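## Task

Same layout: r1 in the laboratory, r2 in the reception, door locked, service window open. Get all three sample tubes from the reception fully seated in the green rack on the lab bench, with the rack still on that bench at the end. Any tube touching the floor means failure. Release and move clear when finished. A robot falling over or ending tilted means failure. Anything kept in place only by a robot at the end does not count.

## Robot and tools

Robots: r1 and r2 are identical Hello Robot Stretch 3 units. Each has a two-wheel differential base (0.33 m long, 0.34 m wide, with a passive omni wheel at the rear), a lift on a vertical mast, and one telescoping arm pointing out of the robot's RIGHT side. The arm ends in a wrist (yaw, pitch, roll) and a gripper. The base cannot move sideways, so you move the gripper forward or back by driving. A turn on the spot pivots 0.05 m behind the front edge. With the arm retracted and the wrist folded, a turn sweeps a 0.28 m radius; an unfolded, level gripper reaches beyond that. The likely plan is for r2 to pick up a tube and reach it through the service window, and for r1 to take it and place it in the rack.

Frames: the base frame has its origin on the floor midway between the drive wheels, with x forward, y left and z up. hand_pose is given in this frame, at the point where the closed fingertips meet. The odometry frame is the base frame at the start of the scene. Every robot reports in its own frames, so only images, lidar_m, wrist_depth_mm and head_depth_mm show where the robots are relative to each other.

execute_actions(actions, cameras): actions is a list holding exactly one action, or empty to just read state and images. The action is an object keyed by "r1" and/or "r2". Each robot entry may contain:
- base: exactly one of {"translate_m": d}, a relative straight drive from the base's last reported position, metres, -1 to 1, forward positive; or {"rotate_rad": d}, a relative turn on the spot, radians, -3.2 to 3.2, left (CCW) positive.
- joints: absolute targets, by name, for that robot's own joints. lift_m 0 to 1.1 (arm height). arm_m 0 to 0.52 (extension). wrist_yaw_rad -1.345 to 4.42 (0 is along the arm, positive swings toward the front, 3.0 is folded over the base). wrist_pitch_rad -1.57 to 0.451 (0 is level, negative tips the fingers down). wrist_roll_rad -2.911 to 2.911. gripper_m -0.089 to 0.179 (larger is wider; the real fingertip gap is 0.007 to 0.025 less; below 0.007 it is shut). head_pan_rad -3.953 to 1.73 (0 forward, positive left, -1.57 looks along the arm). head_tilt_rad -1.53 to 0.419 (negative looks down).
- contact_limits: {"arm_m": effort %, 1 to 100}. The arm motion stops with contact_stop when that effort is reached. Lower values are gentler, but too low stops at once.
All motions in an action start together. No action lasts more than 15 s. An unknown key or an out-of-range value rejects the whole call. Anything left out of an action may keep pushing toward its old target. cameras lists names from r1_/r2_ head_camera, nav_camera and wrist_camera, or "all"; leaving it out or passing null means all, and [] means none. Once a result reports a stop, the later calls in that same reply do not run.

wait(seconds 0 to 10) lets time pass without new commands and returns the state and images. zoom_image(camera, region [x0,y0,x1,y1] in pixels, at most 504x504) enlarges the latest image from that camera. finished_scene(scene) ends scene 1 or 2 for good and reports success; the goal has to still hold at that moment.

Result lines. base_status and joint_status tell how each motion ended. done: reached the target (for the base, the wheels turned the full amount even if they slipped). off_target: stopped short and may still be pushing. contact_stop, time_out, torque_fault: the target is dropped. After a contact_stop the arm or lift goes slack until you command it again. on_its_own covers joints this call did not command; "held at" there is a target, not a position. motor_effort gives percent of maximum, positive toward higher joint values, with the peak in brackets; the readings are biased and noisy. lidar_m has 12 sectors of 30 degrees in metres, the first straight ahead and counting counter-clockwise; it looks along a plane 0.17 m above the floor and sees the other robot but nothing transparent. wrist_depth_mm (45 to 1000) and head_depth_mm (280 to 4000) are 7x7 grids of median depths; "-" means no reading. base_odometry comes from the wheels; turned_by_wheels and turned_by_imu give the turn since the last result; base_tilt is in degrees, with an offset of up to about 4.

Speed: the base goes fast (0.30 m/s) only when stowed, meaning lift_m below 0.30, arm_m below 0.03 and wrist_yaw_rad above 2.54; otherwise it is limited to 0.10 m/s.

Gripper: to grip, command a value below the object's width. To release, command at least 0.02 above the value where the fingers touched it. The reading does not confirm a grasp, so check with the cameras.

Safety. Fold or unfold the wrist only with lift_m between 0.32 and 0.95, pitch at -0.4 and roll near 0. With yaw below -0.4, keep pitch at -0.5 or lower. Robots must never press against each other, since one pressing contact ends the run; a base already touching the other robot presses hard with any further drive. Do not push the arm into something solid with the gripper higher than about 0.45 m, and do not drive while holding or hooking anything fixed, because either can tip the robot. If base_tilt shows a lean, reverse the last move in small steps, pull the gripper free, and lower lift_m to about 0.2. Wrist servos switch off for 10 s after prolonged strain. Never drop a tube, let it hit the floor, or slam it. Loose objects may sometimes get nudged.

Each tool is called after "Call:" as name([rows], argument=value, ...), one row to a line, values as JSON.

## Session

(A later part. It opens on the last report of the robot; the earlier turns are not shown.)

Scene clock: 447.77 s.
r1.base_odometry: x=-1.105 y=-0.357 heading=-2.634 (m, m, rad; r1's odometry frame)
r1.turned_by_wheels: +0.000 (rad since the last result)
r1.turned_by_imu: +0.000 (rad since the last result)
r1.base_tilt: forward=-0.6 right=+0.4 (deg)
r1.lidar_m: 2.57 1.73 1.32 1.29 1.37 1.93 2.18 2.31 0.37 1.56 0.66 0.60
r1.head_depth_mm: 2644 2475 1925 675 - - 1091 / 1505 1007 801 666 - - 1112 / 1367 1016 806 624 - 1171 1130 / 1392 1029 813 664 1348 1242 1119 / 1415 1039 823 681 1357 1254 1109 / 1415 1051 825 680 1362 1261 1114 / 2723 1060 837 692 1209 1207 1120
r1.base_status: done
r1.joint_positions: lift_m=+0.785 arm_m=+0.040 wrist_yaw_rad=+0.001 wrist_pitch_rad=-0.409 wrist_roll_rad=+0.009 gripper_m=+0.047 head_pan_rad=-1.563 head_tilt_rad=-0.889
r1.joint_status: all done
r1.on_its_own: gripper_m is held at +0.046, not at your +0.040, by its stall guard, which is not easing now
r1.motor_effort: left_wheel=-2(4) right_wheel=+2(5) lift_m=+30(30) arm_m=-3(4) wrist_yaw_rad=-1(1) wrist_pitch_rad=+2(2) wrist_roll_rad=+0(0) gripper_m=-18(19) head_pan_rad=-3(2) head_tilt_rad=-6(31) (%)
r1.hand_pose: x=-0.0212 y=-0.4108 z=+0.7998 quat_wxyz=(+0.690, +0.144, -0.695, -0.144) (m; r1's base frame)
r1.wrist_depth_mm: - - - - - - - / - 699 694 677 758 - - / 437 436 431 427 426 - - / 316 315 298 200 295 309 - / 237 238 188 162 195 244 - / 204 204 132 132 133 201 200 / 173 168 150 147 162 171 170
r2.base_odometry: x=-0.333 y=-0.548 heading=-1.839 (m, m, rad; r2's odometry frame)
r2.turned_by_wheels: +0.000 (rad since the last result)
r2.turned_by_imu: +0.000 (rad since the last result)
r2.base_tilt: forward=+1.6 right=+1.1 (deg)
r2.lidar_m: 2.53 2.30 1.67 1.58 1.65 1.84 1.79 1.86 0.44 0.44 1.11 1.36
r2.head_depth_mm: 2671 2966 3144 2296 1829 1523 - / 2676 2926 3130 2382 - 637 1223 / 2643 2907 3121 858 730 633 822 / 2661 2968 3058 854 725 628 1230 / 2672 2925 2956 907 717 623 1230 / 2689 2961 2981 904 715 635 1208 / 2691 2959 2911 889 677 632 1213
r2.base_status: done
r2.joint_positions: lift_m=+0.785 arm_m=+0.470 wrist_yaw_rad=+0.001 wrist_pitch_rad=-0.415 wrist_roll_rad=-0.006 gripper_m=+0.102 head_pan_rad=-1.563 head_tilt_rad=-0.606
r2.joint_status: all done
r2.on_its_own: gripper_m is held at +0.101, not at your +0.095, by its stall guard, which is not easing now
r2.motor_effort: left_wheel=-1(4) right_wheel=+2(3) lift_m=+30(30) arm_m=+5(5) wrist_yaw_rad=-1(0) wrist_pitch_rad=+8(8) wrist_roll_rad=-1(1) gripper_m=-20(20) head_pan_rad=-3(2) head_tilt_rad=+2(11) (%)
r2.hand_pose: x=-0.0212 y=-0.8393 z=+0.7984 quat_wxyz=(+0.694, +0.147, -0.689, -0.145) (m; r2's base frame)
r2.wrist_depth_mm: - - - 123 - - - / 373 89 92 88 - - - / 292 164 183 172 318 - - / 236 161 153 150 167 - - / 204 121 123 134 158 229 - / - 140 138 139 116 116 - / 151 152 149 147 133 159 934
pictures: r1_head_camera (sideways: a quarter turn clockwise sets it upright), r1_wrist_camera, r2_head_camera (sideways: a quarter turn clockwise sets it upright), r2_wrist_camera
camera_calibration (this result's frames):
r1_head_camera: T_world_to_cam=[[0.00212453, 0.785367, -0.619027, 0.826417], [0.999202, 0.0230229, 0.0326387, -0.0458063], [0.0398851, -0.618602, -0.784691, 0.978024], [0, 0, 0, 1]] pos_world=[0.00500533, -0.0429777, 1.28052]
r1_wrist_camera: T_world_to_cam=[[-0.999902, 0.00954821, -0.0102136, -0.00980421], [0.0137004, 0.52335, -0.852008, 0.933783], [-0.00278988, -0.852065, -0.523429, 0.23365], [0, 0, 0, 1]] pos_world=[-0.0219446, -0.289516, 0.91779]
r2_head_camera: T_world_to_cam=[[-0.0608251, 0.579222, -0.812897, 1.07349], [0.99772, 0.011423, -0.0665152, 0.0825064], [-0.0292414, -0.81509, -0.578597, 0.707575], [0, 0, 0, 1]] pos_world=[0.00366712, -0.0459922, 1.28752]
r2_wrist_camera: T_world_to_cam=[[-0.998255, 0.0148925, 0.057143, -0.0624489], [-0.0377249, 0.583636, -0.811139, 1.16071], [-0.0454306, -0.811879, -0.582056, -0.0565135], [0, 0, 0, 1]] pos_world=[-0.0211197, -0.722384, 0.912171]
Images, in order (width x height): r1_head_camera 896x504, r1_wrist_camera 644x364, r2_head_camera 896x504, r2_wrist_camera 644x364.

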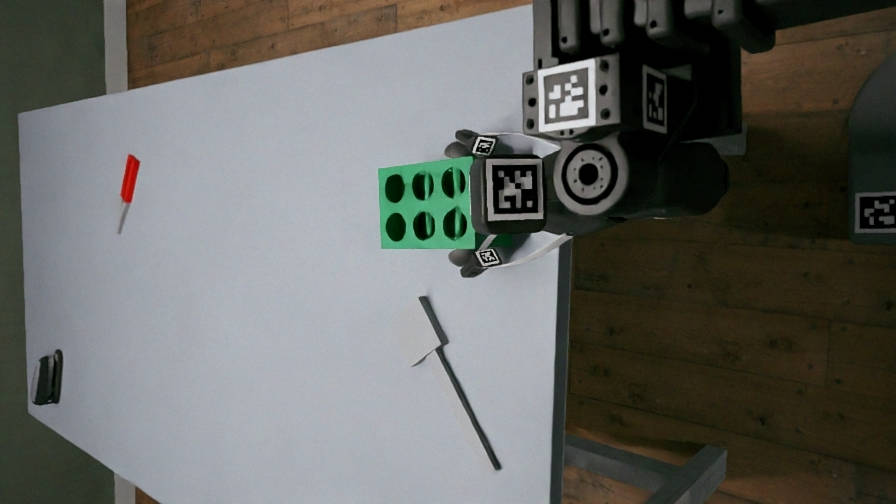

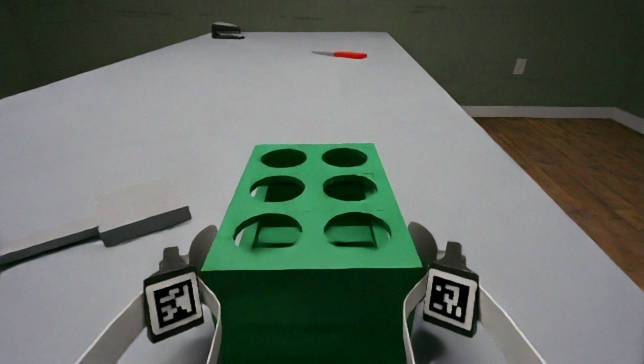

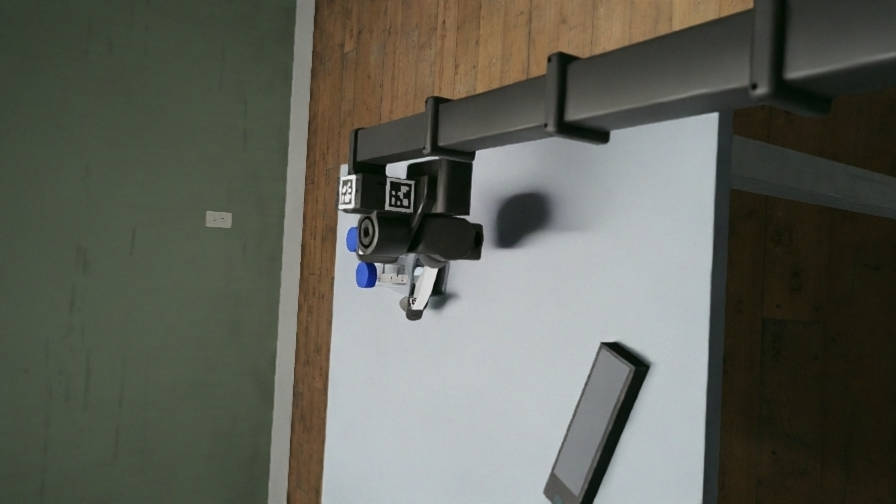

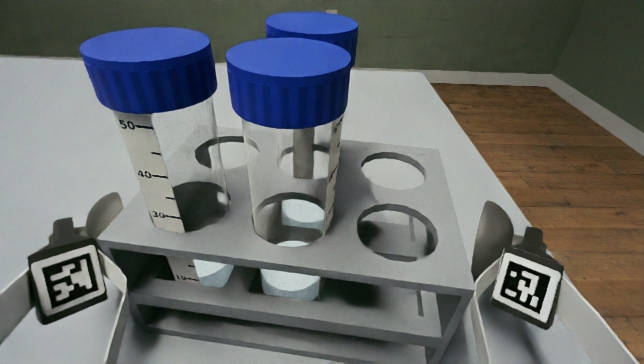

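Call:
execute_actions([
  {"r1": {"joints": {"gripper_m": 0.135}}, "r2": {"base": {"translate_m": -0.04}, "joints": {"arm_m": 0.45}}},
], cameras=[])

Call:
execute_actions([
  {"r1": {"joints": {"lift_m": 0.87, "arm_m": 0.0}}, "r2": {"joints": {"gripper_m": 0.179}}},
], cameras=[])

Call:
execute_actions([
  {"r1": {"base": {"rotate_rad": 1.213}, "joints": {"lift_m": 0.95, "gripper_m": 0.09}}, "r2": {"joints": {"lift_m": 0.925}}},
], cameras=[])

Call:
execute_actions([
  {"r1": {"base": {"translate_m": 0.16}, "joints": {"head_pan_rad": 0.0, "head_tilt_rad": -0.3}}, "r2": {"base": {"translate_m": -0.153}, "joints": {"arm_m": 0.50, "wrist_yaw_rad": 0.785, "gripper_m": 0.058, "head_pan_rad": -1.4, "head_tilt_rad": -0.5}}},
], cameras=["r1_head_camera", "r2_head_camera", "r2_wrist_camera"])

Scene clock: 483.63 s.
r1.base_odometry: x=-1.105 y=-0.357 heading=-2.634 (m, m, rad; r1's odometry frame)
r1.turned_by_wheels: +0.000 (rad since the last result)
r1.turned_by_imu: +0.000 (rad since the last result)
r1.base_tilt: forward=-0.6 right=+0.5 (deg)
r1.lidar_m: 2.57 1.73 1.32 1.29 1.36 1.92 2.18 2.31 0.37 1.57 0.66 0.60
r1.head_depth_mm: 2664 2471 1907 677 - - 1092 / 1511 1004 801 674 - - 1110 / 1368 1017 805 623 - 1172 1126 / 1392 1031 816 652 1345 1248 1118 / 1408 1040 823 680 1350 1256 1107 / 1422 1057 831 679 1354 1255 1118 / 2724 1064 839 689 1199 1209 1123
r1.base_status: not commanded
r1.joint_positions: lift_m=+0.785 arm_m=+0.040 wrist_yaw_rad=+0.001 wrist_pitch_rad=-0.418 wrist_roll_rad=+0.009 gripper_m=+0.135 head_pan_rad=-1.563 head_tilt_rad=-0.889
r1.joint_status: all done
r1.motor_effort: left_wheel=-2(2) right_wheel=+3(2) lift_m=+30(31) arm_m=-3(4) wrist_yaw_rad=+0(1) wrist_pitch_rad=+5(6) wrist_roll_rad=+0(0) gripper_m=+0(85) head_pan_rad=-2(3) head_tilt_rad=-7(6) (%)
r1.hand_pose: x=-0.0212 y=-0.4096 z=+0.7978 quat_wxyz=(+0.689, +0.147, -0.694, -0.147) (m; r1's base frame)
r1.wrist_depth_mm: - - - - - - - / - 656 656 646 644 - - / 421 419 416 413 413 - - / 309 307 276 198 288 301 - / 234 241 198 161 213 245 - / 201 - 134 132 135 205 198 / - 166 151 148 158 164 169
r2.base_odometry: x=-0.323 y=-0.510 heading=-1.839 (m, m, rad; r2's odometry frame)
r2.turned_by_wheels: +0.000 (rad since the last result)
r2.turned_by_imu: +0.001 (rad since the last result)
r2.base_tilt: forward=+1.6 right=+1.0 (deg)
r2.lidar_m: 2.56 2.29 1.67 1.58 1.65 1.80 1.76 1.82 2.48 0.43 1.12 1.39
r2.head_depth_mm: 2643 2898 3097 2264 1857 1520 - / 2675 2926 3102 2348 - 1375 1214 / 2625 2944 3185 859 729 632 1192 / 2674 2955 3049 854 725 629 1202 / 2668 2960 2997 893 716 623 1227 / 2685 2916 2915 900 713 635 1218 / 2664 2929 2921 888 679 632 1210
r2.base_status: done
r2.joint_positions: lift_m=+0.785 arm_m=+0.450 wrist_yaw_rad=+0.001 wrist_pitch_rad=-0.415 wrist_roll_rad=-0.006 gripper_m=+0.102 head_pan_rad=-1.563 head_tilt_rad=-0.606
r2.joint_status: all done
r2.on_its_own: gripper_m is held at +0.101, not at your +0.095, by its stall guard, which is not easing now
r2.motor_effort: left_wheel=-1(4) right_wheel=+2(4) lift_m=+30(30) arm_m=-7(6) wrist_yaw_rad=-1(1) wrist_pitch_rad=+8(7) wrist_roll_rad=-1(1) gripper_m=-21(20) head_pan_rad=-3(2) head_tilt_rad=+2(2) (%)
r2.hand_pose: x=-0.0212 y=-0.8201 z=+0.7985 quat_wxyz=(+0.694, +0.147, -0.689, -0.145) (m; r2's base frame)
r2.wrist_depth_mm: - - - 124 - - - / 375 89 92 88 - - - / 292 268 183 172 349 - - / 235 162 153 150 167 - - / 205 122 123 135 158 - - / - 140 138 139 116 116 - / 151 151 150 147 133 160 981
pictures: none
No camera images: the call's "cameras" was empty. Leave "cameras" out to get every camera's image.

Scene clock: 485.23 s.
r1.base_odometry: x=-1.105 y=-0.357 heading=-2.634 (m, m, rad; r1's odometry frame)
r1.turned_by_wheels: +0.000 (rad since the last result)
r1.turned_by_imu: +0.000 (rad since the last result)
r1.base_tilt: forward=-0.6 right=+0.5 (deg)
r1.lidar_m: 2.56 1.73 1.32 1.29 1.36 1.92 2.18 2.31 0.37 1.56 0.66 0.60
r1.head_depth_mm: 2689 2506 1921 693 - - 1083 / 1515 1006 803 676 - - 1107 / 1367 1023 808 645 - - 1125 / 1389 1034 817 658 1349 1241 1118 / 1423 1042 824 678 1356 1248 1109 / 1426 1056 831 675 1356 1251 1109 / 2696 1064 835 690 1198 1216 1114
r1.base_status: not commanded
r1.joint_positions: lift_m=+0.870 arm_m=+0.000 wrist_yaw_rad=+0.001 wrist_pitch_rad=-0.418 wrist_roll_rad=+0.009 gripper_m=+0.135 head_pan_rad=-1.563 head_tilt_rad=-0.889
r1.joint_status: all done
r1.motor_effort: left_wheel=-2(2) right_wheel=+2(2) lift_m=+36(39) arm_m=-3(4) wrist_yaw_rad=-1(1) wrist_pitch_rad=+5(5) wrist_roll_rad=+0(0) gripper_m=+0(2) head_pan_rad=-3(2) head_tilt_rad=-6(6) (%)
r1.hand_pose: x=-0.0212 y=-0.3696 z=+0.8826 quat_wxyz=(+0.689, +0.147, -0.694, -0.147) (m; r1's base frame)
r1.wrist_depth_mm: - - - - - - - / - - - - - - - / - 646 644 651 684 - - / 479 478 476 471 472 - - / 375 377 361 305 371 - - / 313 - 299 256 309 - - / 273 256 256 212 262 254 -
r2.base_odometry: x=-0.323 y=-0.510 heading=-1.839 (m, m, rad; r2's odometry frame)
r2.turned_by_wheels: +0.000 (rad since the last result)
r2.turned_by_imu: +0.000 (rad since the last result)
r2.base_tilt: forward=+1.7 right=+1.0 (deg)
r2.lidar_m: 2.57 2.30 1.67 1.58 1.64 1.79 1.76 1.82 2.48 0.43 1.12 1.39
r2.head_depth_mm: 2660 2923 3119 2275 1860 1515 - / 2682 2936 3124 2351 - 1383 1219 / 2666 2947 3100 862 731 632 1193 / 2643 2958 3048 858 723 628 1202 / 2694 2896 2988 894 720 624 1228 / 2672 2938 2941 902 712 637 1214 / 2663 2927 2920 894 677 631 1206
r2.base_status: not commanded
r2.joint_positions: lift_m=+0.785 arm_m=+0.450 wrist_yaw_rad=+0.001 wrist_pitch_rad=-0.415 wrist_roll_rad=-0.006 gripper_m=+0.179 head_pan_rad=-1.563 head_tilt_rad=-0.606
r2.joint_status: all done
r2.motor_effort: left_wheel=-2(1) right_wheel=+2(2) lift_m=+30(30) arm_m=-7(6) wrist_yaw_rad=-1(1) wrist_pitch_rad=+8(8) wrist_roll_rad=-1(1) gripper_m=+0(83) head_pan_rad=-3(3) head_tilt_rad=+2(2) (%)
r2.hand_pose: x=-0.0212 y=-0.8201 z=+0.7984 quat_wxyz=(+0.694, +0.147, -0.689, -0.145) (m; r2's base frame)
r2.wrist_depth_mm: - - - 123 - - - / 377 88 92 87 - - - / 289 269 182 171 337 - - / 236 190 153 150 162 - - / - 121 123 134 159 - - / - 139 138 135 116 175 - / 151 152 149 147 133 161 943
pictures: none
No camera images: the call's "cameras" was empty. Leave "cameras" out to get every camera's image.

Scene clock: 488.10 s.
r1.base_odometry: x=-1.105 y=-0.357 heading=-1.421 (m, m, rad; r1's odometry frame)
r1.turned_by_wheels: +1.213 (rad since the last result)
r1.turned_by_imu: +1.241 (rad since the last result)
r1.base_tilt: forward=-0.5 right=+0.6 (deg)
r1.lidar_m: 1.29 1.29 1.47 2.18 2.18 2.49 0.37 1.03 0.60 2.57 2.56 1.52
r1.head_depth_mm: 2653 2474 2097 - - 1173 1087 / 2527 2523 2030 - - 1193 1107 / 2443 2530 2148 - - 1195 1125 / 2367 2520 2075 1661 1423 1240 1118 / 2305 2505 2039 1688 1437 1253 1107 / 2228 2474 2081 1683 1447 1258 1119 / 2201 2490 2074 1701 1458 1260 1118
r1.base_status: done
r1.joint_positions: lift_m=+0.950 arm_m=+0.000 wrist_yaw_rad=+0.001 wrist_pitch_rad=-0.418 wrist_roll_rad=+0.009 gripper_m=+0.090 head_pan_rad=-1.563 head_tilt_rad=-0.889
r1.joint_status: all done
r1.motor_effort: left_wheel=-2(6) right_wheel=+2(7) lift_m=+36(38) arm_m=-3(4) wrist_yaw_rad=-1(2) wrist_pitch_rad=+5(5) wrist_roll_rad=+0(0) gripper_m=+0(81) head_pan_rad=-3(3) head_tilt_rad=-6(6) (%)
r1.hand_pose: x=-0.0212 y=-0.3696 z=+0.9626 quat_wxyz=(+0.689, +0.147, -0.694, -0.147) (m; r1's base frame)
r1.wrist_depth_mm: - - - - - - - / - - - - - - - / - - - - - - - / - - - - - - - / - - - - - 495 492 / - - - - - 408 407 / - - - - - 372 347
r2.base_odometry: x=-0.323 y=-0.510 heading=-1.839 (m, m, rad; r2's odometry frame)
r2.turned_by_wheels: +0.000 (rad since the last result)
r2.turned_by_imu: +0.001 (rad since the last result)
r2.base_tilt: forward=+1.7 right=+1.0 (deg)
r2.lidar_m: 2.56 2.29 1.67 1.58 1.65 1.79 1.76 1.83 2.48 0.43 1.12 1.39
r2.head_depth_mm: 2661 2926 3141 - 1795 1468 1254 / 2620 2894 2766 2192 1789 1438 1252 / 2643 2848 2645 967 731 633 1190 / 2625 2935 3026 887 726 628 1202 / 2655 2947 2954 905 716 622 1222 / 2679 2906 2974 899 713 634 1214 / 2684 2992 2946 893 677 632 1210
r2.base_status: not commanded
r2.joint_positions: lift_m=+0.925 arm_m=+0.450 wrist_yaw_rad=+0.001 wrist_pitch_rad=-0.415 wrist_roll_rad=-0.006 gripper_m=+0.179 head_pan_rad=-1.563 head_tilt_rad=-0.606
r2.joint_status: all done
r2.motor_effort: left_wheel=-1(1) right_wheel=+2(2) lift_m=+40(42) arm_m=-6(6) wrist_yaw_rad=-1(0) wrist_pitch_rad=+8(8) wrist_roll_rad=-1(1) gripper_m=+0(0) head_pan_rad=-3(3) head_tilt_rad=+3(2) (%)
r2.hand_pose: x=-0.0212 y=-0.8201 z=+0.9381 quat_wxyz=(+0.694, +0.147, -0.689, -0.145) (m; r2's base frame)
r2.wrist_depth_mm: - - - - - - - / - - - - - - - / - - - - - - - / 452 465 459 476 - - - / - 386 393 400 - - - / - 331 340 211 - - - / 288 294 177 183 311 - -
pictures: none
No camera images: the call's "cameras" was empty. Leave "cameras" out to get every camera's image.

Scene clock: 490.63 s.
r1.base_odometry: x=-1.081 y=-0.515 heading=-1.421 (m, m, rad; r1's odometry frame)
r1.turned_by_wheels: +0.000 (rad since the last result)
r1.turned_by_imu: +0.000 (rad since the last result)
r1.base_tilt: forward=-0.6 right=+0.5 (deg)
r1.lidar_m: 1.14 1.14 1.30 2.15 2.23 2.54 0.53 0.94 0.68 2.52 2.39 1.33
r1.head_depth_mm: 1196 - 1360 1320 1424 1536 1464 / 1360 - - 1351 1375 1474 1470 / 3866 - - 1242 1314 1412 1461 / 3880 - - 1382 1274 1355 1429 / 3022 - - 1405 1230 1306 1394 / 2892 - - 1424 1179 1264 1344 / 2813 - - 1096 1143 1224 1302
r1.base_status: done
r1.joint_positions: lift_m=+0.950 arm_m=+0.000 wrist_yaw_rad=+0.001 wrist_pitch_rad=-0.418 wrist_roll_rad=+0.009 gripper_m=+0.090 head_pan_rad=-0.007 head_tilt_rad=-0.310
r1.joint_status: all done
r1.motor_effort: left_wheel=-2(4) right_wheel=+2(7) lift_m=+36(35) arm_m=-4(3) wrist_yaw_rad=-1(1) wrist_pitch_rad=+5(5) wrist_roll_rad=+0(0) gripper_m=+0(1) head_pan_rad=+3(37) head_tilt_rad=+6(42) (%)
r1.hand_pose: x=-0.0212 y=-0.3696 z=+0.9626 quat_wxyz=(+0.689, +0.147, -0.694, -0.147) (m; r1's base frame)
r1.wrist_depth_mm: - - - - - - - / - - - - - - - / - - - - - - - / - - - - - - - / - - - - - - 492 / - - - - - - 426 / - - - - - 562 451
r2.base_odometry: x=-0.282 y=-0.362 heading=-1.839 (m, m, rad; r2's odometry frame)
r2.turned_by_wheels: +0.000 (rad since the last result)
r2.turned_by_imu: +0.000 (rad since the last result)
r2.base_tilt: forward=+1.7 right=+1.0 (deg)
r2.lidar_m: 2.72 2.30 1.67 1.59 1.65 1.64 1.60 1.66 2.26 0.43 1.12 1.52
r2.head_depth_mm: 2598 2777 - 2687 2012 1602 1322 / 2625 2849 3000 2557 1979 1579 1321 / 2659 2870 3105 2311 1903 1573 1312 / 2696 2924 3175 947 809 649 726 / 2738 2988 3150 1024 804 644 1239 / 2771 3017 3257 1060 799 638 1256 / 2790 3010 3301 1046 790 634 1270
r2.base_status: done
r2.joint_positions: lift_m=+0.925 arm_m=+0.500 wrist_yaw_rad=+0.782 wrist_pitch_rad=-0.415 wrist_roll_rad=-0.006 gripper_m=+0.058 head_pan_rad=-1.407 head_tilt_rad=-0.507
r2.joint_status: all done
r2.motor_effort: left_wheel=-1(3) right_wheel=+3(4) lift_m=+39(40) arm_m=+5(4) wrist_yaw_rad=+1(2) wrist_pitch_rad=+8(8) wrist_roll_rad=-1(1) gripper_m=+0(83) head_pan_rad=+2(10) head_tilt_rad=+3(10) (%)
r2.hand_pose: x=+0.1369 y=-0.8041 z=+0.9381 quat_wxyz=(+0.697, +0.398, -0.581, +0.130) (m; r2's base frame)
r2.wrist_depth_mm: - - - - - - - / 733 732 779 - - - - / 556 565 582 589 - - - / 455 463 473 475 486 - - / 382 384 403 397 419 408 - / 329 332 254 205 330 353 - / 291 293 283 232 296 - -
pictures: r1_head_camera (sideways: a quarter turn clockwise sets it upright), r2_head_camera (sideways: a quarter turn clockwise sets it upright), r2_wrist_camera
camera_calibration (this result's frames):
r1_head_camera: T_world_to_cam=[[-0.31858, 0.0103875, -0.947839, 1.25706], [-0.0235791, 0.999544, 0.0188794, -0.0216741], [0.947603, 0.0283638, -0.31819, 0.36558], [0, 0, 0, 1]] pos_world=[0.0535369, -0.00176275, 1.30822]
r2_head_camera: T_world_to_cam=[[-0.136554, 0.480944, -0.866052, 1.14326], [0.984905, 0.159785, -0.0665613, 0.0826531], [0.106369, -0.862068, -0.495504, 0.598639], [0, 0, 0, 1]] pos_world=[0.0110341, -0.0469815, 1.29225]
r2_wrist_camera: T_world_to_cam=[[-0.719563, -0.692071, 0.0571565, -0.519744], [-0.437559, 0.387946, -0.811197, 1.1569], [0.539232, -0.608716, -0.581974, 0.143812], [0, 0, 0, 1]] pos_world=[0.0546757, -0.720973, 1.05187]
Images, in order (width x height): r1_head_camera 896x504, r2_head_camera 896x504, r2_wrist_camera 644x364.

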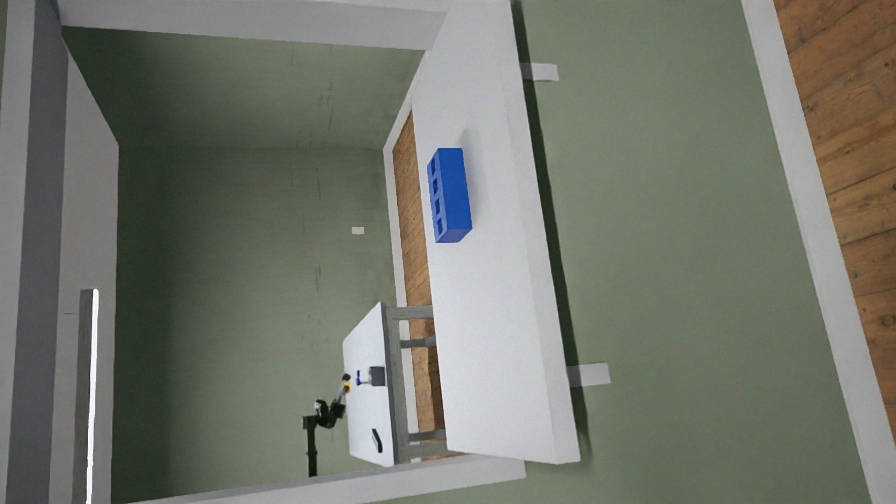

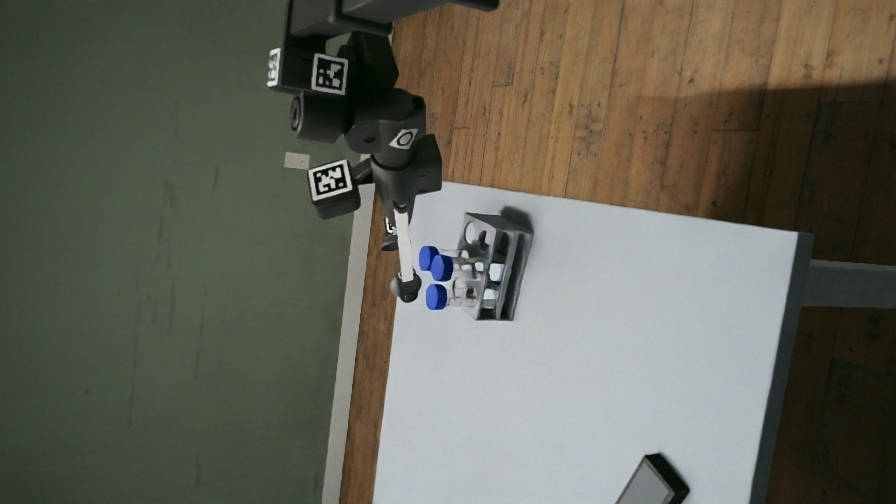

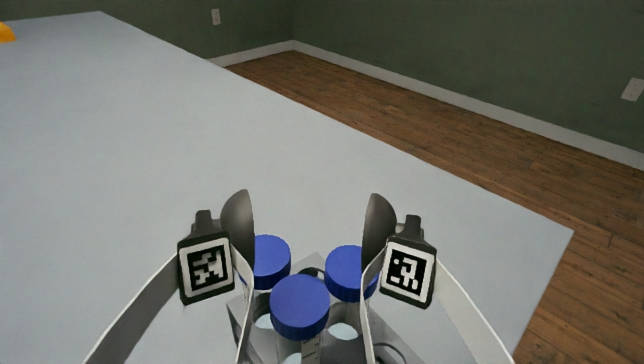

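Call:
execute_actions([
  {"r1": {"base": {"translate_m": 0.08}}, "r2": {"base": {"translate_m": -0.004}, "joints": {"arm_m": 0.493, "lift_m": 0.895}}},
], cameras=["r2_head_camera", "r2_wrist_camera"])

Scene clock: 527.30 s.
r1.base_odometry: x=-1.069 y=-0.594 heading=-1.421 (m, m, rad; r1's odometry frame)
r1.turned_by_wheels: +0.000 (rad since the last result)
r1.turned_by_imu: +0.000 (rad since the last result)
r1.base_tilt: forward=-0.6 right=+0.5 (deg)
r1.lidar_m: 1.06 1.06 1.21 2.01 2.25 2.57 0.61 0.89 0.72 2.50 2.22 1.24
r1.head_depth_mm: 1157 - - 1268 1317 1431 1464 / 3971 - - 1358 1277 1367 1415 / 3855 - - 1192 1221 1317 1378 / 3864 - - 1393 1174 1247 1344 / 3533 - - 1400 1013 1213 1298 / 3394 - - 2785 956 1178 1256 / 3371 - - 1203 1029 1128 1207
r1.base_status: done
r1.joint_positions: lift_m=+0.950 arm_m=+0.000 wrist_yaw_rad=+0.001 wrist_pitch_rad=-0.418 wrist_roll_rad=+0.009 gripper_m=+0.090 head_pan_rad=-0.007 head_tilt_rad=-0.310
r1.joint_status: not commanded
r1.motor_effort: left_wheel=-2(3) right_wheel=+2(7) lift_m=+36(36) arm_m=-3(3) wrist_yaw_rad=-1(1) wrist_pitch_rad=+5(5) wrist_roll_rad=+0(0) gripper_m=+1(0) head_pan_rad=+3(4) head_tilt_rad=+6(5) (%)
r1.hand_pose: x=-0.0212 y=-0.3696 z=+0.9626 quat_wxyz=(+0.689, +0.147, -0.694, -0.147) (m; r1's base frame)
r1.wrist_depth_mm: - - - - - - - / - - - - - - - / - - - - - - - / - - - - - - - / - - - - - - 516 / - - - - - - 506 / - - - - - - 553
r2.base_odometry: x=-0.281 y=-0.358 heading=-1.839 (m, m, rad; r2's odometry frame)
r2.turned_by_wheels: +0.000 (rad since the last result)
r2.turned_by_imu: +0.001 (rad since the last result)
r2.base_tilt: forward=+1.6 right=+1.0 (deg)
r2.lidar_m: 2.72 2.29 1.67 1.59 1.64 1.63 1.60 1.66 2.26 0.43 1.12 1.52
r2.head_depth_mm: 2560 2792 2967 2537 1995 1593 1325 / 2620 2836 2976 2434 1982 1590 1325 / 2656 2869 3155 2288 1896 1570 1312 / 2731 2907 3187 941 811 666 1217 / 2726 2981 3160 1046 806 642 704 / 2755 2992 3263 1055 793 639 1250 / 2789 3056 3279 1051 789 635 1280
r2.base_status: done
r2.joint_positions: lift_m=+0.895 arm_m=+0.493 wrist_yaw_rad=+0.782 wrist_pitch_rad=-0.415 wrist_roll_rad=-0.006 gripper_m=+0.058 head_pan_rad=-1.407 head_tilt_rad=-0.507
r2.joint_status: all done
r2.motor_effort: left_wheel=-2(5) right_wheel=+2(4) lift_m=+30(34) arm_m=-7(8) wrist_yaw_rad=+2(2) wrist_pitch_rad=+8(7) wrist_roll_rad=+0(1) gripper_m=+0(0) head_pan_rad=+1(3) head_tilt_rad=+2(3) (%)
r2.hand_pose: x=+0.1370 y=-0.7978 z=+0.9084 quat_wxyz=(+0.697, +0.398, -0.581, +0.130) (m; r2's base frame)
r2.wrist_depth_mm: 940 963 - - - - - / 653 667 687 - - - - / 501 512 526 533 - - - / 407 413 423 425 439 441 - / 343 348 203 196 375 367 - / 296 299 267 185 235 319 - / 261 262 257 207 247 - -
pictures: r2_head_camera (sideways: a quarter turn clockwise sets it upright), r2_wrist_camera
camera_calibration (this result's frames):
r2_head_camera: T_world_to_cam=[[-0.136559, 0.480932, -0.866058, 1.14326], [0.984903, 0.159797, -0.0665612, 0.082653], [0.106382, -0.862073, -0.495493, 0.598625], [0, 0, 0, 1]] pos_world=[0.0110348, -0.0469816, 1.29225]
r2_wrist_camera: T_world_to_cam=[[-0.719417, -0.692223, 0.0571567, -0.513794], [-0.437641, 0.387854, -0.811197, 1.13032], [0.53936, -0.608603, -0.581974, 0.13043], [0, 0, 0, 1]] pos_world=[0.0546917, -0.714677, 1.02218]
Images, in order (width x height): r2_head_camera 896x504, r2_wrist_camera 644x364.

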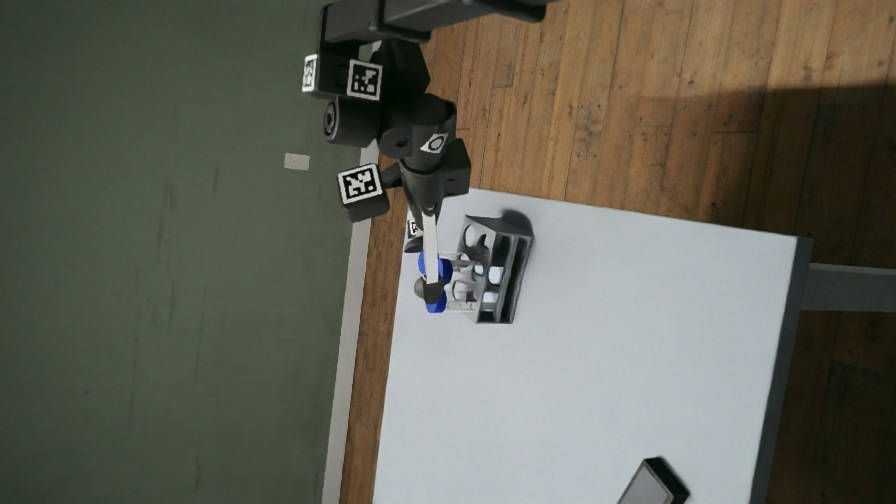

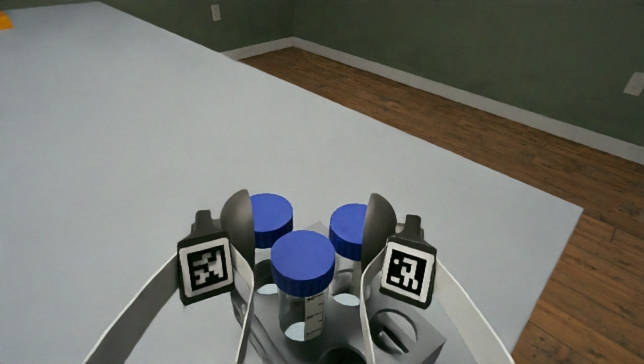

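Call:
execute_actions([
  {"r1": {"base": {"translate_m": 0.08}}, "r2": {"joints": {"arm_m": 0.49, "lift_m": 0.842}}},
], cameras=["r2_head_camera", "r2_wrist_camera"])

Scene clock: 555.33 s.
r1.base_odometry: x=-1.057 y=-0.673 heading=-1.421 (m, m, rad; r1's odometry frame)
r1.turned_by_wheels: +0.000 (rad since the last result)
r1.turned_by_imu: +0.000 (rad since the last result)
r1.base_tilt: forward=-0.6 right=+0.6 (deg)
r1.lidar_m: 0.98 0.98 1.12 1.86 2.27 2.59 0.69 0.84 0.77 2.48 2.06 1.15
r1.head_depth_mm: 3670 - - 1239 1211 1320 1388 / - - - 1349 984 1263 1347 / 3877 - - 1361 990 1213 1306 / 3845 - - 1393 938 1172 1259 / 3473 - - 2796 886 1121 1204 / 3445 - - 2745 891 1082 1163 / 3446 - - 2718 848 1049 1115
r1.base_status: done
r1.joint_positions: lift_m=+0.950 arm_m=+0.000 wrist_yaw_rad=+0.001 wrist_pitch_rad=-0.418 wrist_roll_rad=+0.009 gripper_m=+0.090 head_pan_rad=-0.007 head_tilt_rad=-0.310
r1.joint_status: not commanded
r1.motor_effort: left_wheel=-2(4) right_wheel=+2(6) lift_m=+35(35) arm_m=-3(3) wrist_yaw_rad=-1(1) wrist_pitch_rad=+5(5) wrist_roll_rad=+0(0) gripper_m=+2(0) head_pan_rad=+3(4) head_tilt_rad=+6(7) (%)
r1.hand_pose: x=-0.0212 y=-0.3696 z=+0.9626 quat_wxyz=(+0.689, +0.147, -0.694, -0.147) (m; r1's base frame)
r1.wrist_depth_mm: - - - - - - - / - - - - - - - / - - - - - - - / - - - - - - - / - - - - - - - / - - - - - - - / - - - - - - 597
r2.base_odometry: x=-0.281 y=-0.358 heading=-1.839 (m, m, rad; r2's odometry frame)
r2.turned_by_wheels: +0.000 (rad since the last result)
r2.turned_by_imu: +0.001 (rad since the last result)
r2.base_tilt: forward=+1.7 right=+1.0 (deg)
r2.lidar_m: 2.72 2.30 1.67 1.59 1.64 1.63 1.60 1.66 2.25 0.43 1.12 1.53
r2.head_depth_mm: 2574 2810 3038 - 1989 1592 1327 / 2609 2847 3053 - 1980 1580 1317 / 2630 2895 3126 - 1915 1576 1311 / 2709 2907 3171 945 811 666 1218 / 2745 2968 3185 1026 806 643 704 / 2767 3033 3252 1062 796 640 1264 / 2822 3060 3285 1047 788 635 1285
r2.base_status: not commanded
r2.joint_positions: lift_m=+0.842 arm_m=+0.490 wrist_yaw_rad=+0.782 wrist_pitch_rad=-0.415 wrist_roll_rad=-0.006 gripper_m=+0.058 head_pan_rad=-1.407 head_tilt_rad=-0.507
r2.joint_status: all done
r2.motor_effort: left_wheel=-1(2) right_wheel=+3(3) lift_m=+31(30) arm_m=-6(7) wrist_yaw_rad=+2(2) wrist_pitch_rad=+7(7) wrist_roll_rad=-1(1) gripper_m=+0(1) head_pan_rad=+1(2) head_tilt_rad=+3(2) (%)
r2.hand_pose: x=+0.1370 y=-0.7948 z=+0.8554 quat_wxyz=(+0.697, +0.398, -0.581, +0.130) (m; r2's base frame)
r2.wrist_depth_mm: 749 779 - - - - - / 520 534 543 565 - - - / 402 405 380 406 438 - - / 324 328 333 148 335 354 - / 273 278 239 209 299 294 - / 236 238 228 178 172 252 - / 208 210 212 184 173 232 -
pictures: r2_head_camera (sideways: a quarter turn clockwise sets it upright), r2_wrist_camera
camera_calibration (this result's frames):
r2_head_camera: T_world_to_cam=[[-0.136563, 0.480927, -0.86606, 1.14327], [0.984902, 0.159807, -0.0665612, 0.082653], [0.106391, -0.862074, -0.495489, 0.59862], [0, 0, 0, 1]] pos_world=[0.0110353, -0.0469815, 1.29225]
r2_wrist_camera: T_world_to_cam=[[-0.719381, -0.69226, 0.0571566, -0.508706], [-0.437661, 0.387831, -0.811197, 1.08613], [0.539392, -0.608575, -0.581973, 0.101428], [0, 0, 0, 1]] pos_world=[0.0546957, -0.711666, 0.969172]
Images, in order (width x height): r2_head_camera 896x504, r2_wrist_camera 644x364.

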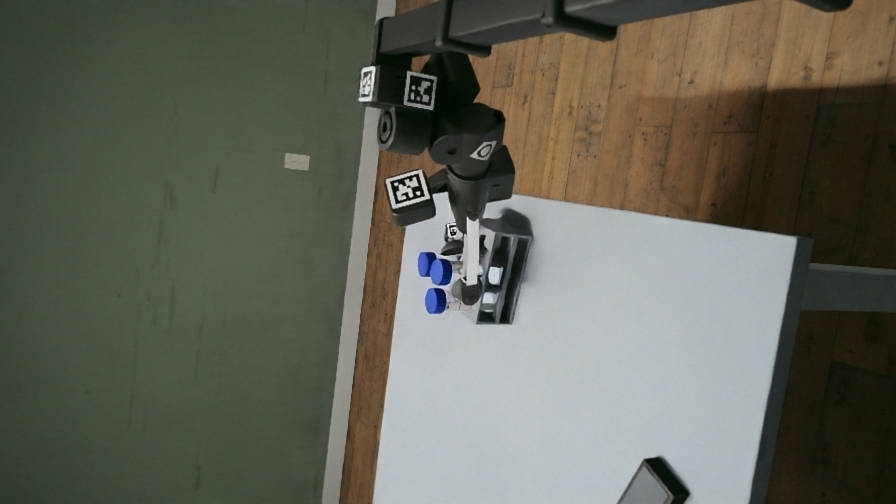

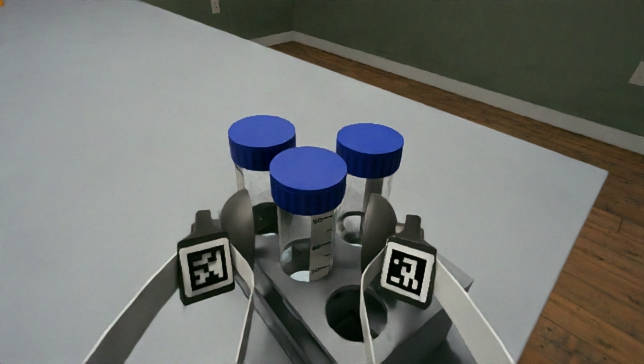

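Call:
execute_actions([
  {"r1": {"base": {"translate_m": 0.08}}, "r2": {"joints": {"gripper_m": -0.02}}},
], cameras=["r2_wrist_camera"])

Call:
execute_actions([
  {"r1": {"base": {"translate_m": 0.12}}, "r2": {"joints": {"lift_m": 0.97}}},
], cameras=["r2_head_camera", "r2_wrist_camera"])

Scene clock: 562.00 s.
r1.base_odometry: x=-1.045 y=-0.752 heading=-1.422 (m, m, rad; r1's odometry frame)
r1.turned_by_wheels: +0.000 (rad since the last result)
r1.turned_by_imu: +0.000 (rad since the last result)
r1.base_tilt: forward=-0.6 right=+0.5 (deg)
r1.lidar_m: 0.90 0.90 1.04 1.72 2.30 2.62 0.77 0.83 0.85 2.45 1.90 1.07
r1.head_depth_mm: 3611 3984 - 1217 911 1213 1303 / - - - 1356 916 1156 1257 / 3953 - - - 869 1113 1199 / 3921 - - - 825 1066 1147 / 3430 - - 2741 835 1026 1106 / 3431 - - 2746 842 991 1062 / 3432 - - 2777 849 960 1026
r1.base_status: done
r1.joint_positions: lift_m=+0.950 arm_m=+0.000 wrist_yaw_rad=+0.001 wrist_pitch_rad=-0.418 wrist_roll_rad=+0.009 gripper_m=+0.090 head_pan_rad=-0.007 head_tilt_rad=-0.310
r1.joint_status: not commanded
r1.motor_effort: left_wheel=-2(2) right_wheel=+2(6) lift_m=+36(36) arm_m=-3(3) wrist_yaw_rad=-1(1) wrist_pitch_rad=+5(5) wrist_roll_rad=+0(0) gripper_m=+0(1) head_pan_rad=+3(3) head_tilt_rad=+6(6) (%)
r1.hand_pose: x=-0.0212 y=-0.3696 z=+0.9626 quat_wxyz=(+0.689, +0.147, -0.694, -0.147) (m; r1's base frame)
r1.wrist_depth_mm: - - - - - - - / - - - - - - - / - - - - - - - / - - - - - - - / - - - - - - - / - - - - - - - / - - - - - - -
r2.base_odometry: x=-0.281 y=-0.358 heading=-1.839 (m, m, rad; r2's odometry frame)
r2.turned_by_wheels: +0.000 (rad since the last result)
r2.turned_by_imu: +0.001 (rad since the last result)
r2.base_tilt: forward=+1.7 right=+1.1 (deg)
r2.lidar_m: 2.72 2.30 1.67 1.59 1.64 1.63 1.60 1.66 2.26 0.43 1.11 1.52
r2.head_depth_mm: 2572 2800 3024 - 2006 1591 1325 / 2614 2816 3065 - 1989 1576 1320 / 2649 2853 3142 - 1891 1576 1305 / 2676 2874 3115 946 808 666 1217 / 2758 2975 3219 1023 804 642 700 / 2783 3033 3281 1058 797 640 1267 / 2819 3017 3299 1047 789 634 1285
r2.base_status: not commanded
r2.joint_positions: lift_m=+0.842 arm_m=+0.490 wrist_yaw_rad=+0.783 wrist_pitch_rad=-0.416 wrist_roll_rad=-0.006 gripper_m=-0.019 head_pan_rad=-1.407 head_tilt_rad=-0.507
r2.joint_status: all done
r2.motor_effort: left_wheel=-1(2) right_wheel=+3(3) lift_m=+31(31) arm_m=-6(6) wrist_yaw_rad=+1(1) wrist_pitch_rad=+8(9) wrist_roll_rad=-1(1) gripper_m=-14(90) head_pan_rad=+2(2) head_tilt_rad=+3(2) (%)
r2.hand_pose: x=+0.1370 y=-0.7946 z=+0.8552 quat_wxyz=(+0.697, +0.399, -0.581, +0.130) (m; r2's base frame)
r2.wrist_depth_mm: 734 771 - - - - - / 519 530 542 563 - - - / 401 406 378 405 434 - - / 323 329 324 146 334 353 - / 272 275 279 208 281 292 - / 235 239 228 179 184 251 - / 208 209 211 188 162 225 -
pictures: r2_wrist_camera
camera_calibration (this result's frames):
r2_wrist_camera: T_world_to_cam=[[-0.718768, -0.692897, 0.0571538, -0.509078], [-0.43839, 0.387881, -0.810779, 1.08573], [0.539618, -0.607817, -0.582556, 0.102498], [0, 0, 0, 1]] pos_world=[0.0547541, -0.711572, 0.969092]
Images, in order (width x height): r2_wrist_camera 644x364.

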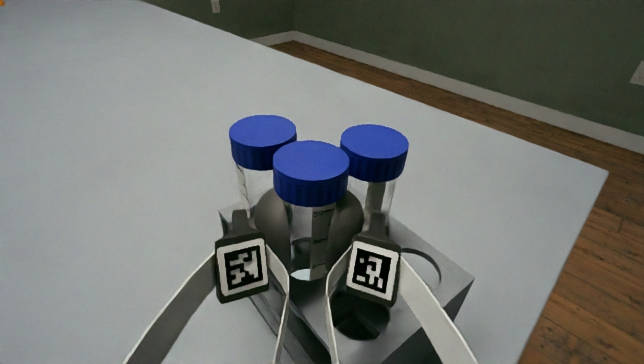

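Scene clock: 564.17 s.
r1.base_odometry: x=-1.028 y=-0.871 heading=-1.422 (m, m, rad; r1's odometry frame)
r1.turned_by_wheels: +0.000 (rad since the last result)
r1.turned_by_imu: +0.000 (rad since the last result)
r1.base_tilt: forward=-0.6 right=+0.6 (deg)
r1.lidar_m: 0.79 0.79 0.90 1.49 2.33 2.66 0.89 0.92 2.84 2.42 1.66 0.93
r1.head_depth_mm: 3661 3950 - 3923 807 1046 1130 / 3938 - - - 814 1001 1090 / 3864 - - - 821 963 1036 / 3829 - - - 825 674 995 / 3469 - - 3375 835 674 956 / 3438 - - 3861 840 649 919 / 3382 - - 2813 846 625 884
r1.base_status: done
r1.joint_positions: lift_m=+0.950 arm_m=+0.000 wrist_yaw_rad=+0.001 wrist_pitch_rad=-0.418 wrist_roll_rad=+0.009 gripper_m=+0.090 head_pan_rad=-0.007 head_tilt_rad=-0.310
r1.joint_status: not commanded
r1.motor_effort: left_wheel=-2(3) right_wheel=+2(6) lift_m=+36(36) arm_m=-3(3) wrist_yaw_rad=-1(1) wrist_pitch_rad=+5(5) wrist_roll_rad=+0(0) gripper_m=+0(1) head_pan_rad=+4(3) head_tilt_rad=+5(6) (%)
r1.hand_pose: x=-0.0212 y=-0.3696 z=+0.9626 quat_wxyz=(+0.689, +0.147, -0.694, -0.147) (m; r1's base frame)
r1.wrist_depth_mm: - - - - - - - / - - - - - - - / - - - - - - - / - - - - - - - / - - - - - - - / - - - - - - - / - - - - - - -
r2.base_odometry: x=-0.281 y=-0.358 heading=-1.839 (m, m, rad; r2's odometry frame)
r2.turned_by_wheels: +0.000 (rad since the last result)
r2.turned_by_imu: +0.000 (rad since the last result)
r2.base_tilt: forward=+1.7 right=+1.0 (deg)
r2.lidar_m: 2.72 2.29 1.67 1.59 1.64 1.63 1.60 1.66 2.25 0.43 1.12 1.52
r2.head_depth_mm: 2570 2739 3133 2719 1975 1599 1324 / 2648 2804 - 2660 1976 1589 1320 / 2671 2861 2988 2424 1893 1575 1315 / 2693 2905 3162 943 813 666 1215 / 2765 2947 3156 1021 803 643 700 / 2808 3037 3261 1059 797 639 1264 / 2792 3032 3242 1049 792 634 1277
r2.base_status: not commanded
r2.joint_positions: lift_m=+0.970 arm_m=+0.490 wrist_yaw_rad=+0.783 wrist_pitch_rad=-0.416 wrist_roll_rad=-0.006 gripper_m=-0.019 head_pan_rad=-1.407 head_tilt_rad=-0.507
r2.joint_status: all done
r2.motor_effort: left_wheel=-1(1) right_wheel=+3(3) lift_m=+40(43) arm_m=-6(6) wrist_yaw_rad=+1(1) wrist_pitch_rad=+8(8) wrist_roll_rad=-1(1) gripper_m=-14(14) head_pan_rad=+2(2) head_tilt_rad=+3(3) (%)
r2.hand_pose: x=+0.1370 y=-0.7946 z=+0.9829 quat_wxyz=(+0.697, +0.399, -0.581, +0.130) (m; r2's base frame)
r2.wrist_depth_mm: - - - - - - - / 851 851 - - - - - / 640 658 669 - - - - / 516 528 537 146 578 - - / 440 446 455 442 469 471 - / 380 386 258 209 399 415 - / 336 337 328 285 349 370 -
pictures: r2_head_camera (sideways: a quarter turn clockwise sets it upright), r2_wrist_camera
camera_calibration (this result's frames):
r2_head_camera: T_world_to_cam=[[-0.136551, 0.480807, -0.866128, 1.14336], [0.984901, 0.159812, -0.0665608, 0.0826525], [0.106414, -0.86214, -0.49537, 0.598465], [0, 0, 0, 1]] pos_world=[0.0110362, -0.0469828, 1.29226]
r2_wrist_camera: T_world_to_cam=[[-0.718766, -0.692899, 0.0571539, -0.516378], [-0.438407, 0.387897, -0.810762, 1.18925], [0.539606, -0.607805, -0.582579, 0.17692], [0, 0, 0, 1]] pos_world=[0.0547539, -0.711572, 1.09678]
Images, in order (width x height): r2_head_camera 896x504, r2_wrist_camera 644x364.

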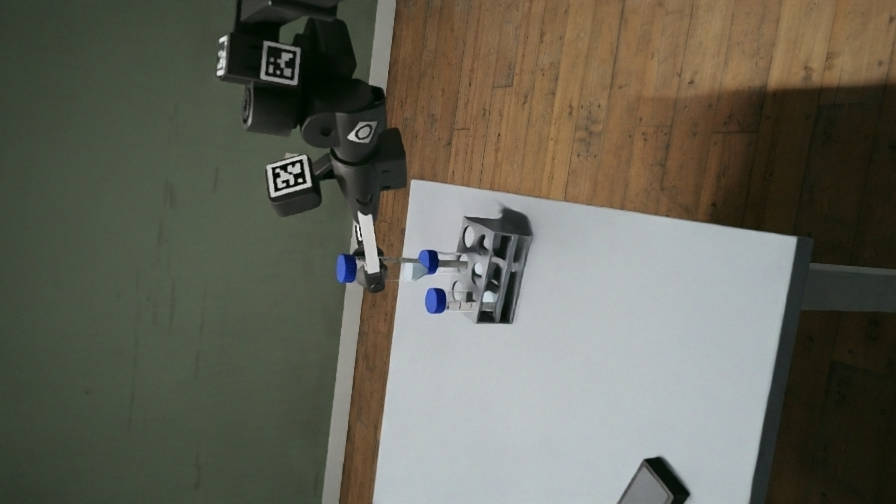

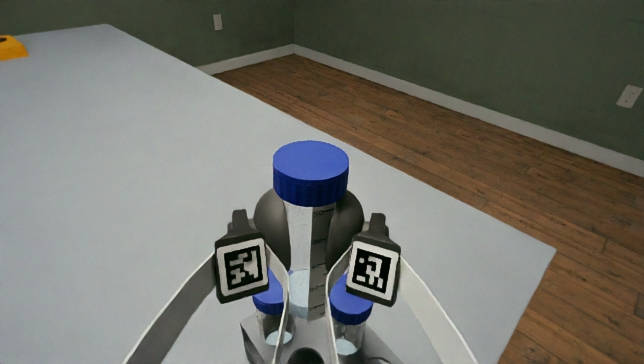

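Call:
execute_actions([
  {"r1": {"base": {"translate_m": 0.08}}, "r2": {"base": {"rotate_rad": 0.568}, "joints": {"lift_m": 1.02, "arm_m": 0.40, "wrist_yaw_rad": 0.0}}},
], cameras=["r2_wrist_camera"])

Call:
execute_actions([
  {"r1": {"base": {"rotate_rad": 1.513}, "joints": {"head_pan_rad": -1.57, "head_tilt_rad": -0.45, "lift_m": 1.02}}, "r2": {"base": {"translate_m": -1.0}, "joints": {"arm_m": 0.30, "head_pan_rad": -3.14, "head_tilt_rad": -0.35}}},
], cameras=["r1_head_camera", "r2_head_camera", "r2_wrist_camera"])

Scene clock: 602.17 s.
r1.base_odometry: x=-1.016 y=-0.950 heading=-1.422 (m, m, rad; r1's odometry frame)
r1.turned_by_wheels: +0.000 (rad since the last result)
r1.turned_by_imu: +0.000 (rad since the last result)
r1.base_tilt: forward=-0.6 right=+0.6 (deg)
r1.lidar_m: 0.71 0.71 0.82 1.36 2.35 2.68 0.98 0.99 2.82 2.40 1.50 0.84
r1.head_depth_mm: 3616 3829 - 3931 808 661 1016 / - - - - 811 634 973 / 3932 - - - 795 611 931 / 3856 - - - 812 590 892 / 3417 - - 3874 832 594 858 / 3455 - - 3873 838 597 825 / 3156 - - 2827 844 600 795
r1.base_status: done
r1.joint_positions: lift_m=+0.950 arm_m=+0.000 wrist_yaw_rad=+0.001 wrist_pitch_rad=-0.418 wrist_roll_rad=+0.009 gripper_m=+0.090 head_pan_rad=-0.007 head_tilt_rad=-0.310
r1.joint_status: not commanded
r1.motor_effort: left_wheel=-2(4) right_wheel=+2(6) lift_m=+36(36) arm_m=-3(3) wrist_yaw_rad=-1(1) wrist_pitch_rad=+5(5) wrist_roll_rad=+0(0) gripper_m=+0(1) head_pan_rad=+4(4) head_tilt_rad=+6(6) (%)
r1.hand_pose: x=-0.0212 y=-0.3696 z=+0.9626 quat_wxyz=(+0.689, +0.147, -0.694, -0.147) (m; r1's base frame)
r1.wrist_depth_mm: - - - - - - - / - - - - - - - / - - - - - - - / - - - - - - - / - - - - - - - / - - - - - - - / - - - - - - -
r2.base_odometry: x=-0.281 y=-0.358 heading=-1.272 (m, m, rad; r2's odometry frame)
r2.turned_by_wheels: +0.568 (rad since the last result)
r2.turned_by_imu: +0.559 (rad since the last result)
r2.base_tilt: forward=+1.7 right=+1.0 (deg)
r2.lidar_m: 2.19 1.65 1.59 1.66 1.63 1.60 1.68 2.36 0.43 1.13 1.54 2.73
r2.head_depth_mm: 2831 2979 3264 1126 833 666 565 / 3067 3187 - 1063 828 660 1229 / 3283 3525 3675 1094 819 672 1307 / 3363 3668 3855 1085 801 712 1310 / 3095 3401 1598 1073 807 1507 1293 / 2866 3051 1580 1056 860 1539 1290 / 2634 2796 1502 1042 1832 1537 1278
r2.base_status: done
r2.joint_positions: lift_m=+1.020 arm_m=+0.400 wrist_yaw_rad=+0.003 wrist_pitch_rad=-0.416 wrist_roll_rad=-0.006 gripper_m=-0.019 head_pan_rad=-1.407 head_tilt_rad=-0.507
r2.joint_status: all done
r2.motor_effort: left_wheel=-1(5) right_wheel=+2(10) lift_m=+39(41) arm_m=-7(7) wrist_yaw_rad=-2(4) wrist_pitch_rad=+8(8) wrist_roll_rad=+0(1) gripper_m=-15(14) head_pan_rad=+2(2) head_tilt_rad=+3(3) (%)
r2.hand_pose: x=-0.0209 y=-0.7699 z=+1.0329 quat_wxyz=(+0.694, +0.148, -0.689, -0.145) (m; r2's base frame)
r2.wrist_depth_mm: - - - - - - - / 947 - - - - - - / 723 745 770 - - - - / 596 606 616 146 650 - - / 501 510 522 506 539 540 552 / 435 450 425 209 460 467 473 / 385 391 394 394 402 407 411
pictures: r2_wrist_camera
camera_calibration (this result's frames):
r2_wrist_camera: T_world_to_cam=[[-0.998273, 0.0135455, 0.0571596, -0.0776457], [-0.0384801, 0.584423, -0.810536, 1.31036], [-0.0443845, -0.811336, -0.582893, 0.137622], [0, 0, 0, 1]] pos_world=[-0.0209806, -0.653094, 1.14675]
Images, in order (width x height): r2_wrist_camera 644x364.

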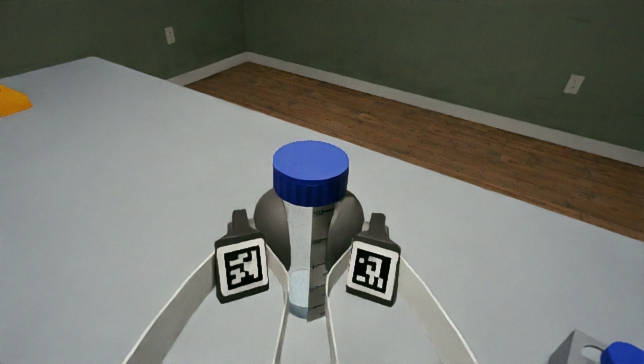

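Scene clock: 613.10 s.
r1.base_odometry: x=-1.016 y=-0.950 heading=+0.091 (m, m, rad; r1's odometry frame)
r1.turned_by_wheels: +1.513 (rad since the last result)
r1.turned_by_imu: +1.548 (rad since the last result)
r1.base_tilt: forward=-0.6 right=+0.5 (deg)
r1.lidar_m: 1.28 2.35 2.63 0.97 0.99 2.89 2.40 1.63 0.86 0.72 0.71 0.80
r1.head_depth_mm: 3513 3777 3961 978 - - - / - - - 932 - - - / - - - 853 - - - / - - - 900 723 946 1080 / - - - 963 663 912 1019 / - - 3212 971 667 867 971 / - - 3300 990 674 569 926
r1.base_status: done
r1.joint_positions: lift_m=+1.020 arm_m=+0.000 wrist_yaw_rad=+0.001 wrist_pitch_rad=-0.418 wrist_roll_rad=+0.009 gripper_m=+0.090 head_pan_rad=-1.563 head_tilt_rad=-0.445
r1.joint_status: all done
r1.motor_effort: left_wheel=-2(6) right_wheel=+3(6) lift_m=+36(38) arm_m=-3(3) wrist_yaw_rad=-1(1) wrist_pitch_rad=+5(5) wrist_roll_rad=+0(0) gripper_m=+0(0) head_pan_rad=-2(35) head_tilt_rad=-4(19) (%)
r1.hand_pose: x=-0.0212 y=-0.3696 z=+1.0326 quat_wxyz=(+0.689, +0.147, -0.694, -0.147) (m; r1's base frame)
r1.wrist_depth_mm: - - - - - 682 631 / - - - - - 706 688 / - 685 678 578 632 664 776 / 505 502 497 497 498 495 516 / 398 395 401 393 407 841 - / 326 332 354 729 802 - - / 308 651 716 817 962 - -
r2.base_odometry: x=-0.576 y=+0.597 heading=-1.272 (m, m, rad; r2's odometry frame)
r2.turned_by_wheels: +0.000 (rad since the last result)
r2.turned_by_imu: -0.002 (rad since the last result)
r2.base_tilt: forward=+1.7 right=+1.0 (deg)
r2.lidar_m: 2.93 2.18 2.12 1.04 0.78 0.75 0.79 1.11 2.63 2.76 1.05 0.90
r2.head_depth_mm: - - - - - - - / - - - - - - - / - - - - - - - / - - - 1310 - - - / 3637 3870 - 1018 781 - - / 3183 3407 3584 1093 813 - - / 1019 1076 1135 1078 1187 - -
r2.base_status: done
r2.joint_positions: lift_m=+1.020 arm_m=+0.300 wrist_yaw_rad=+0.002 wrist_pitch_rad=-0.416 wrist_roll_rad=-0.006 gripper_m=-0.019 head_pan_rad=-3.133 head_tilt_rad=-0.359
r2.joint_status: all done
r2.motor_effort: left_wheel=-1(4) right_wheel=+2(4) lift_m=+39(40) arm_m=-6(7) wrist_yaw_rad=-2(2) wrist_pitch_rad=+8(8) wrist_roll_rad=-1(1) gripper_m=-14(14) head_pan_rad=-3(29) head_tilt_rad=+4(14) (%)
r2.hand_pose: x=-0.0211 y=-0.6699 z=+1.0329 quat_wxyz=(+0.694, +0.148, -0.689, -0.145) (m; r2's base frame)
r2.wrist_depth_mm: - - - - - - - / - - - - - - - / - - - - - - - / - - - 146 - - - / - - - - - - - / 689 - - 210 - - - / - - - - - - -
pictures: r1_head_camera (sideways: a quarter turn clockwise sets it upright), r2_head_camera (sideways: a quarter turn clockwise sets it upright), r2_wrist_camera
camera_calibration (this result's frames):
r1_head_camera: T_world_to_cam=[[0.00464397, 0.443074, -0.896473, 1.18805], [0.9991, 0.0357401, 0.0228399, -0.0330649], [0.0421598, -0.895772, -0.442509, 0.532887], [0, 0, 0, 1]] pos_world=[0.00505144, -0.0478666, 1.30162]
r2_head_camera: T_world_to_cam=[[0.362851, 0.0595431, -0.929943, 1.22356], [-0.00390353, -0.997851, -0.0654143, 0.0872043], [-0.931839, 0.0273657, -0.361838, 0.431037], [0, 0, 0, 1]] pos_world=[-0.0419727, 0.00236645, 1.29951]
r2_wrist_camera: T_world_to_cam=[[-0.998263, 0.0142731, 0.0571596, -0.0786761], [-0.0380541, 0.584451, -0.810536, 1.25193], [-0.0449759, -0.811303, -0.582893, 0.218762], [0, 0, 0, 1]] pos_world=[-0.0210592, -0.553089, 1.14675]
Images, in order (width x height): r1_head_camera 896x504, r2_head_camera 896x504, r2_wrist_camera 644x364.

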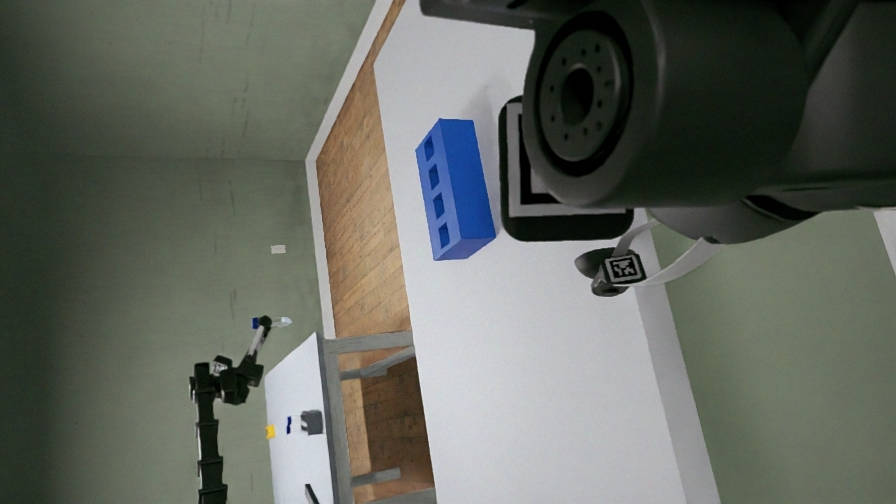

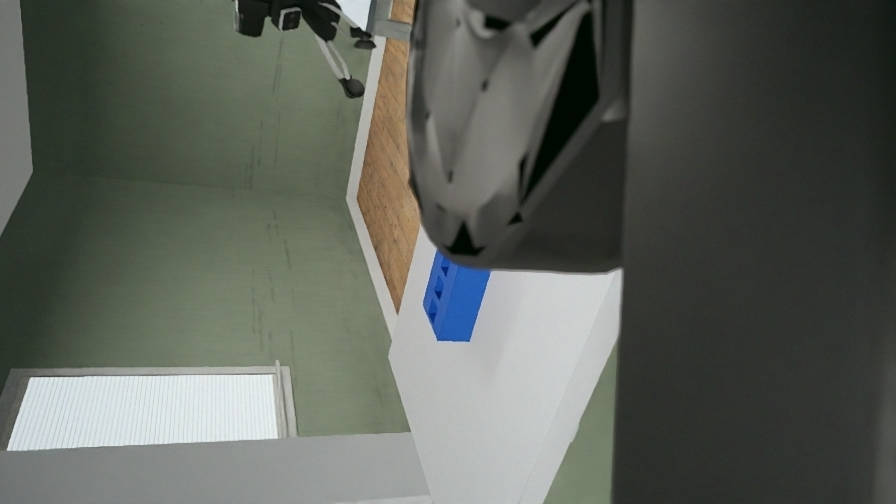

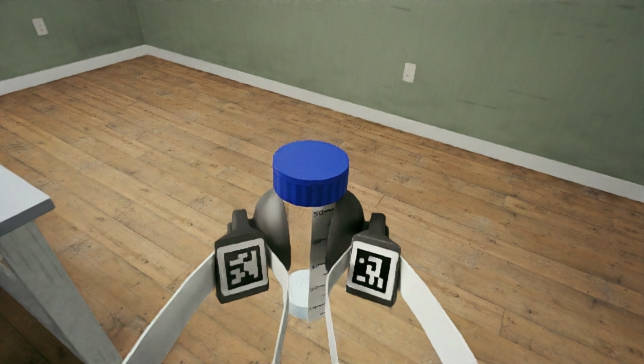

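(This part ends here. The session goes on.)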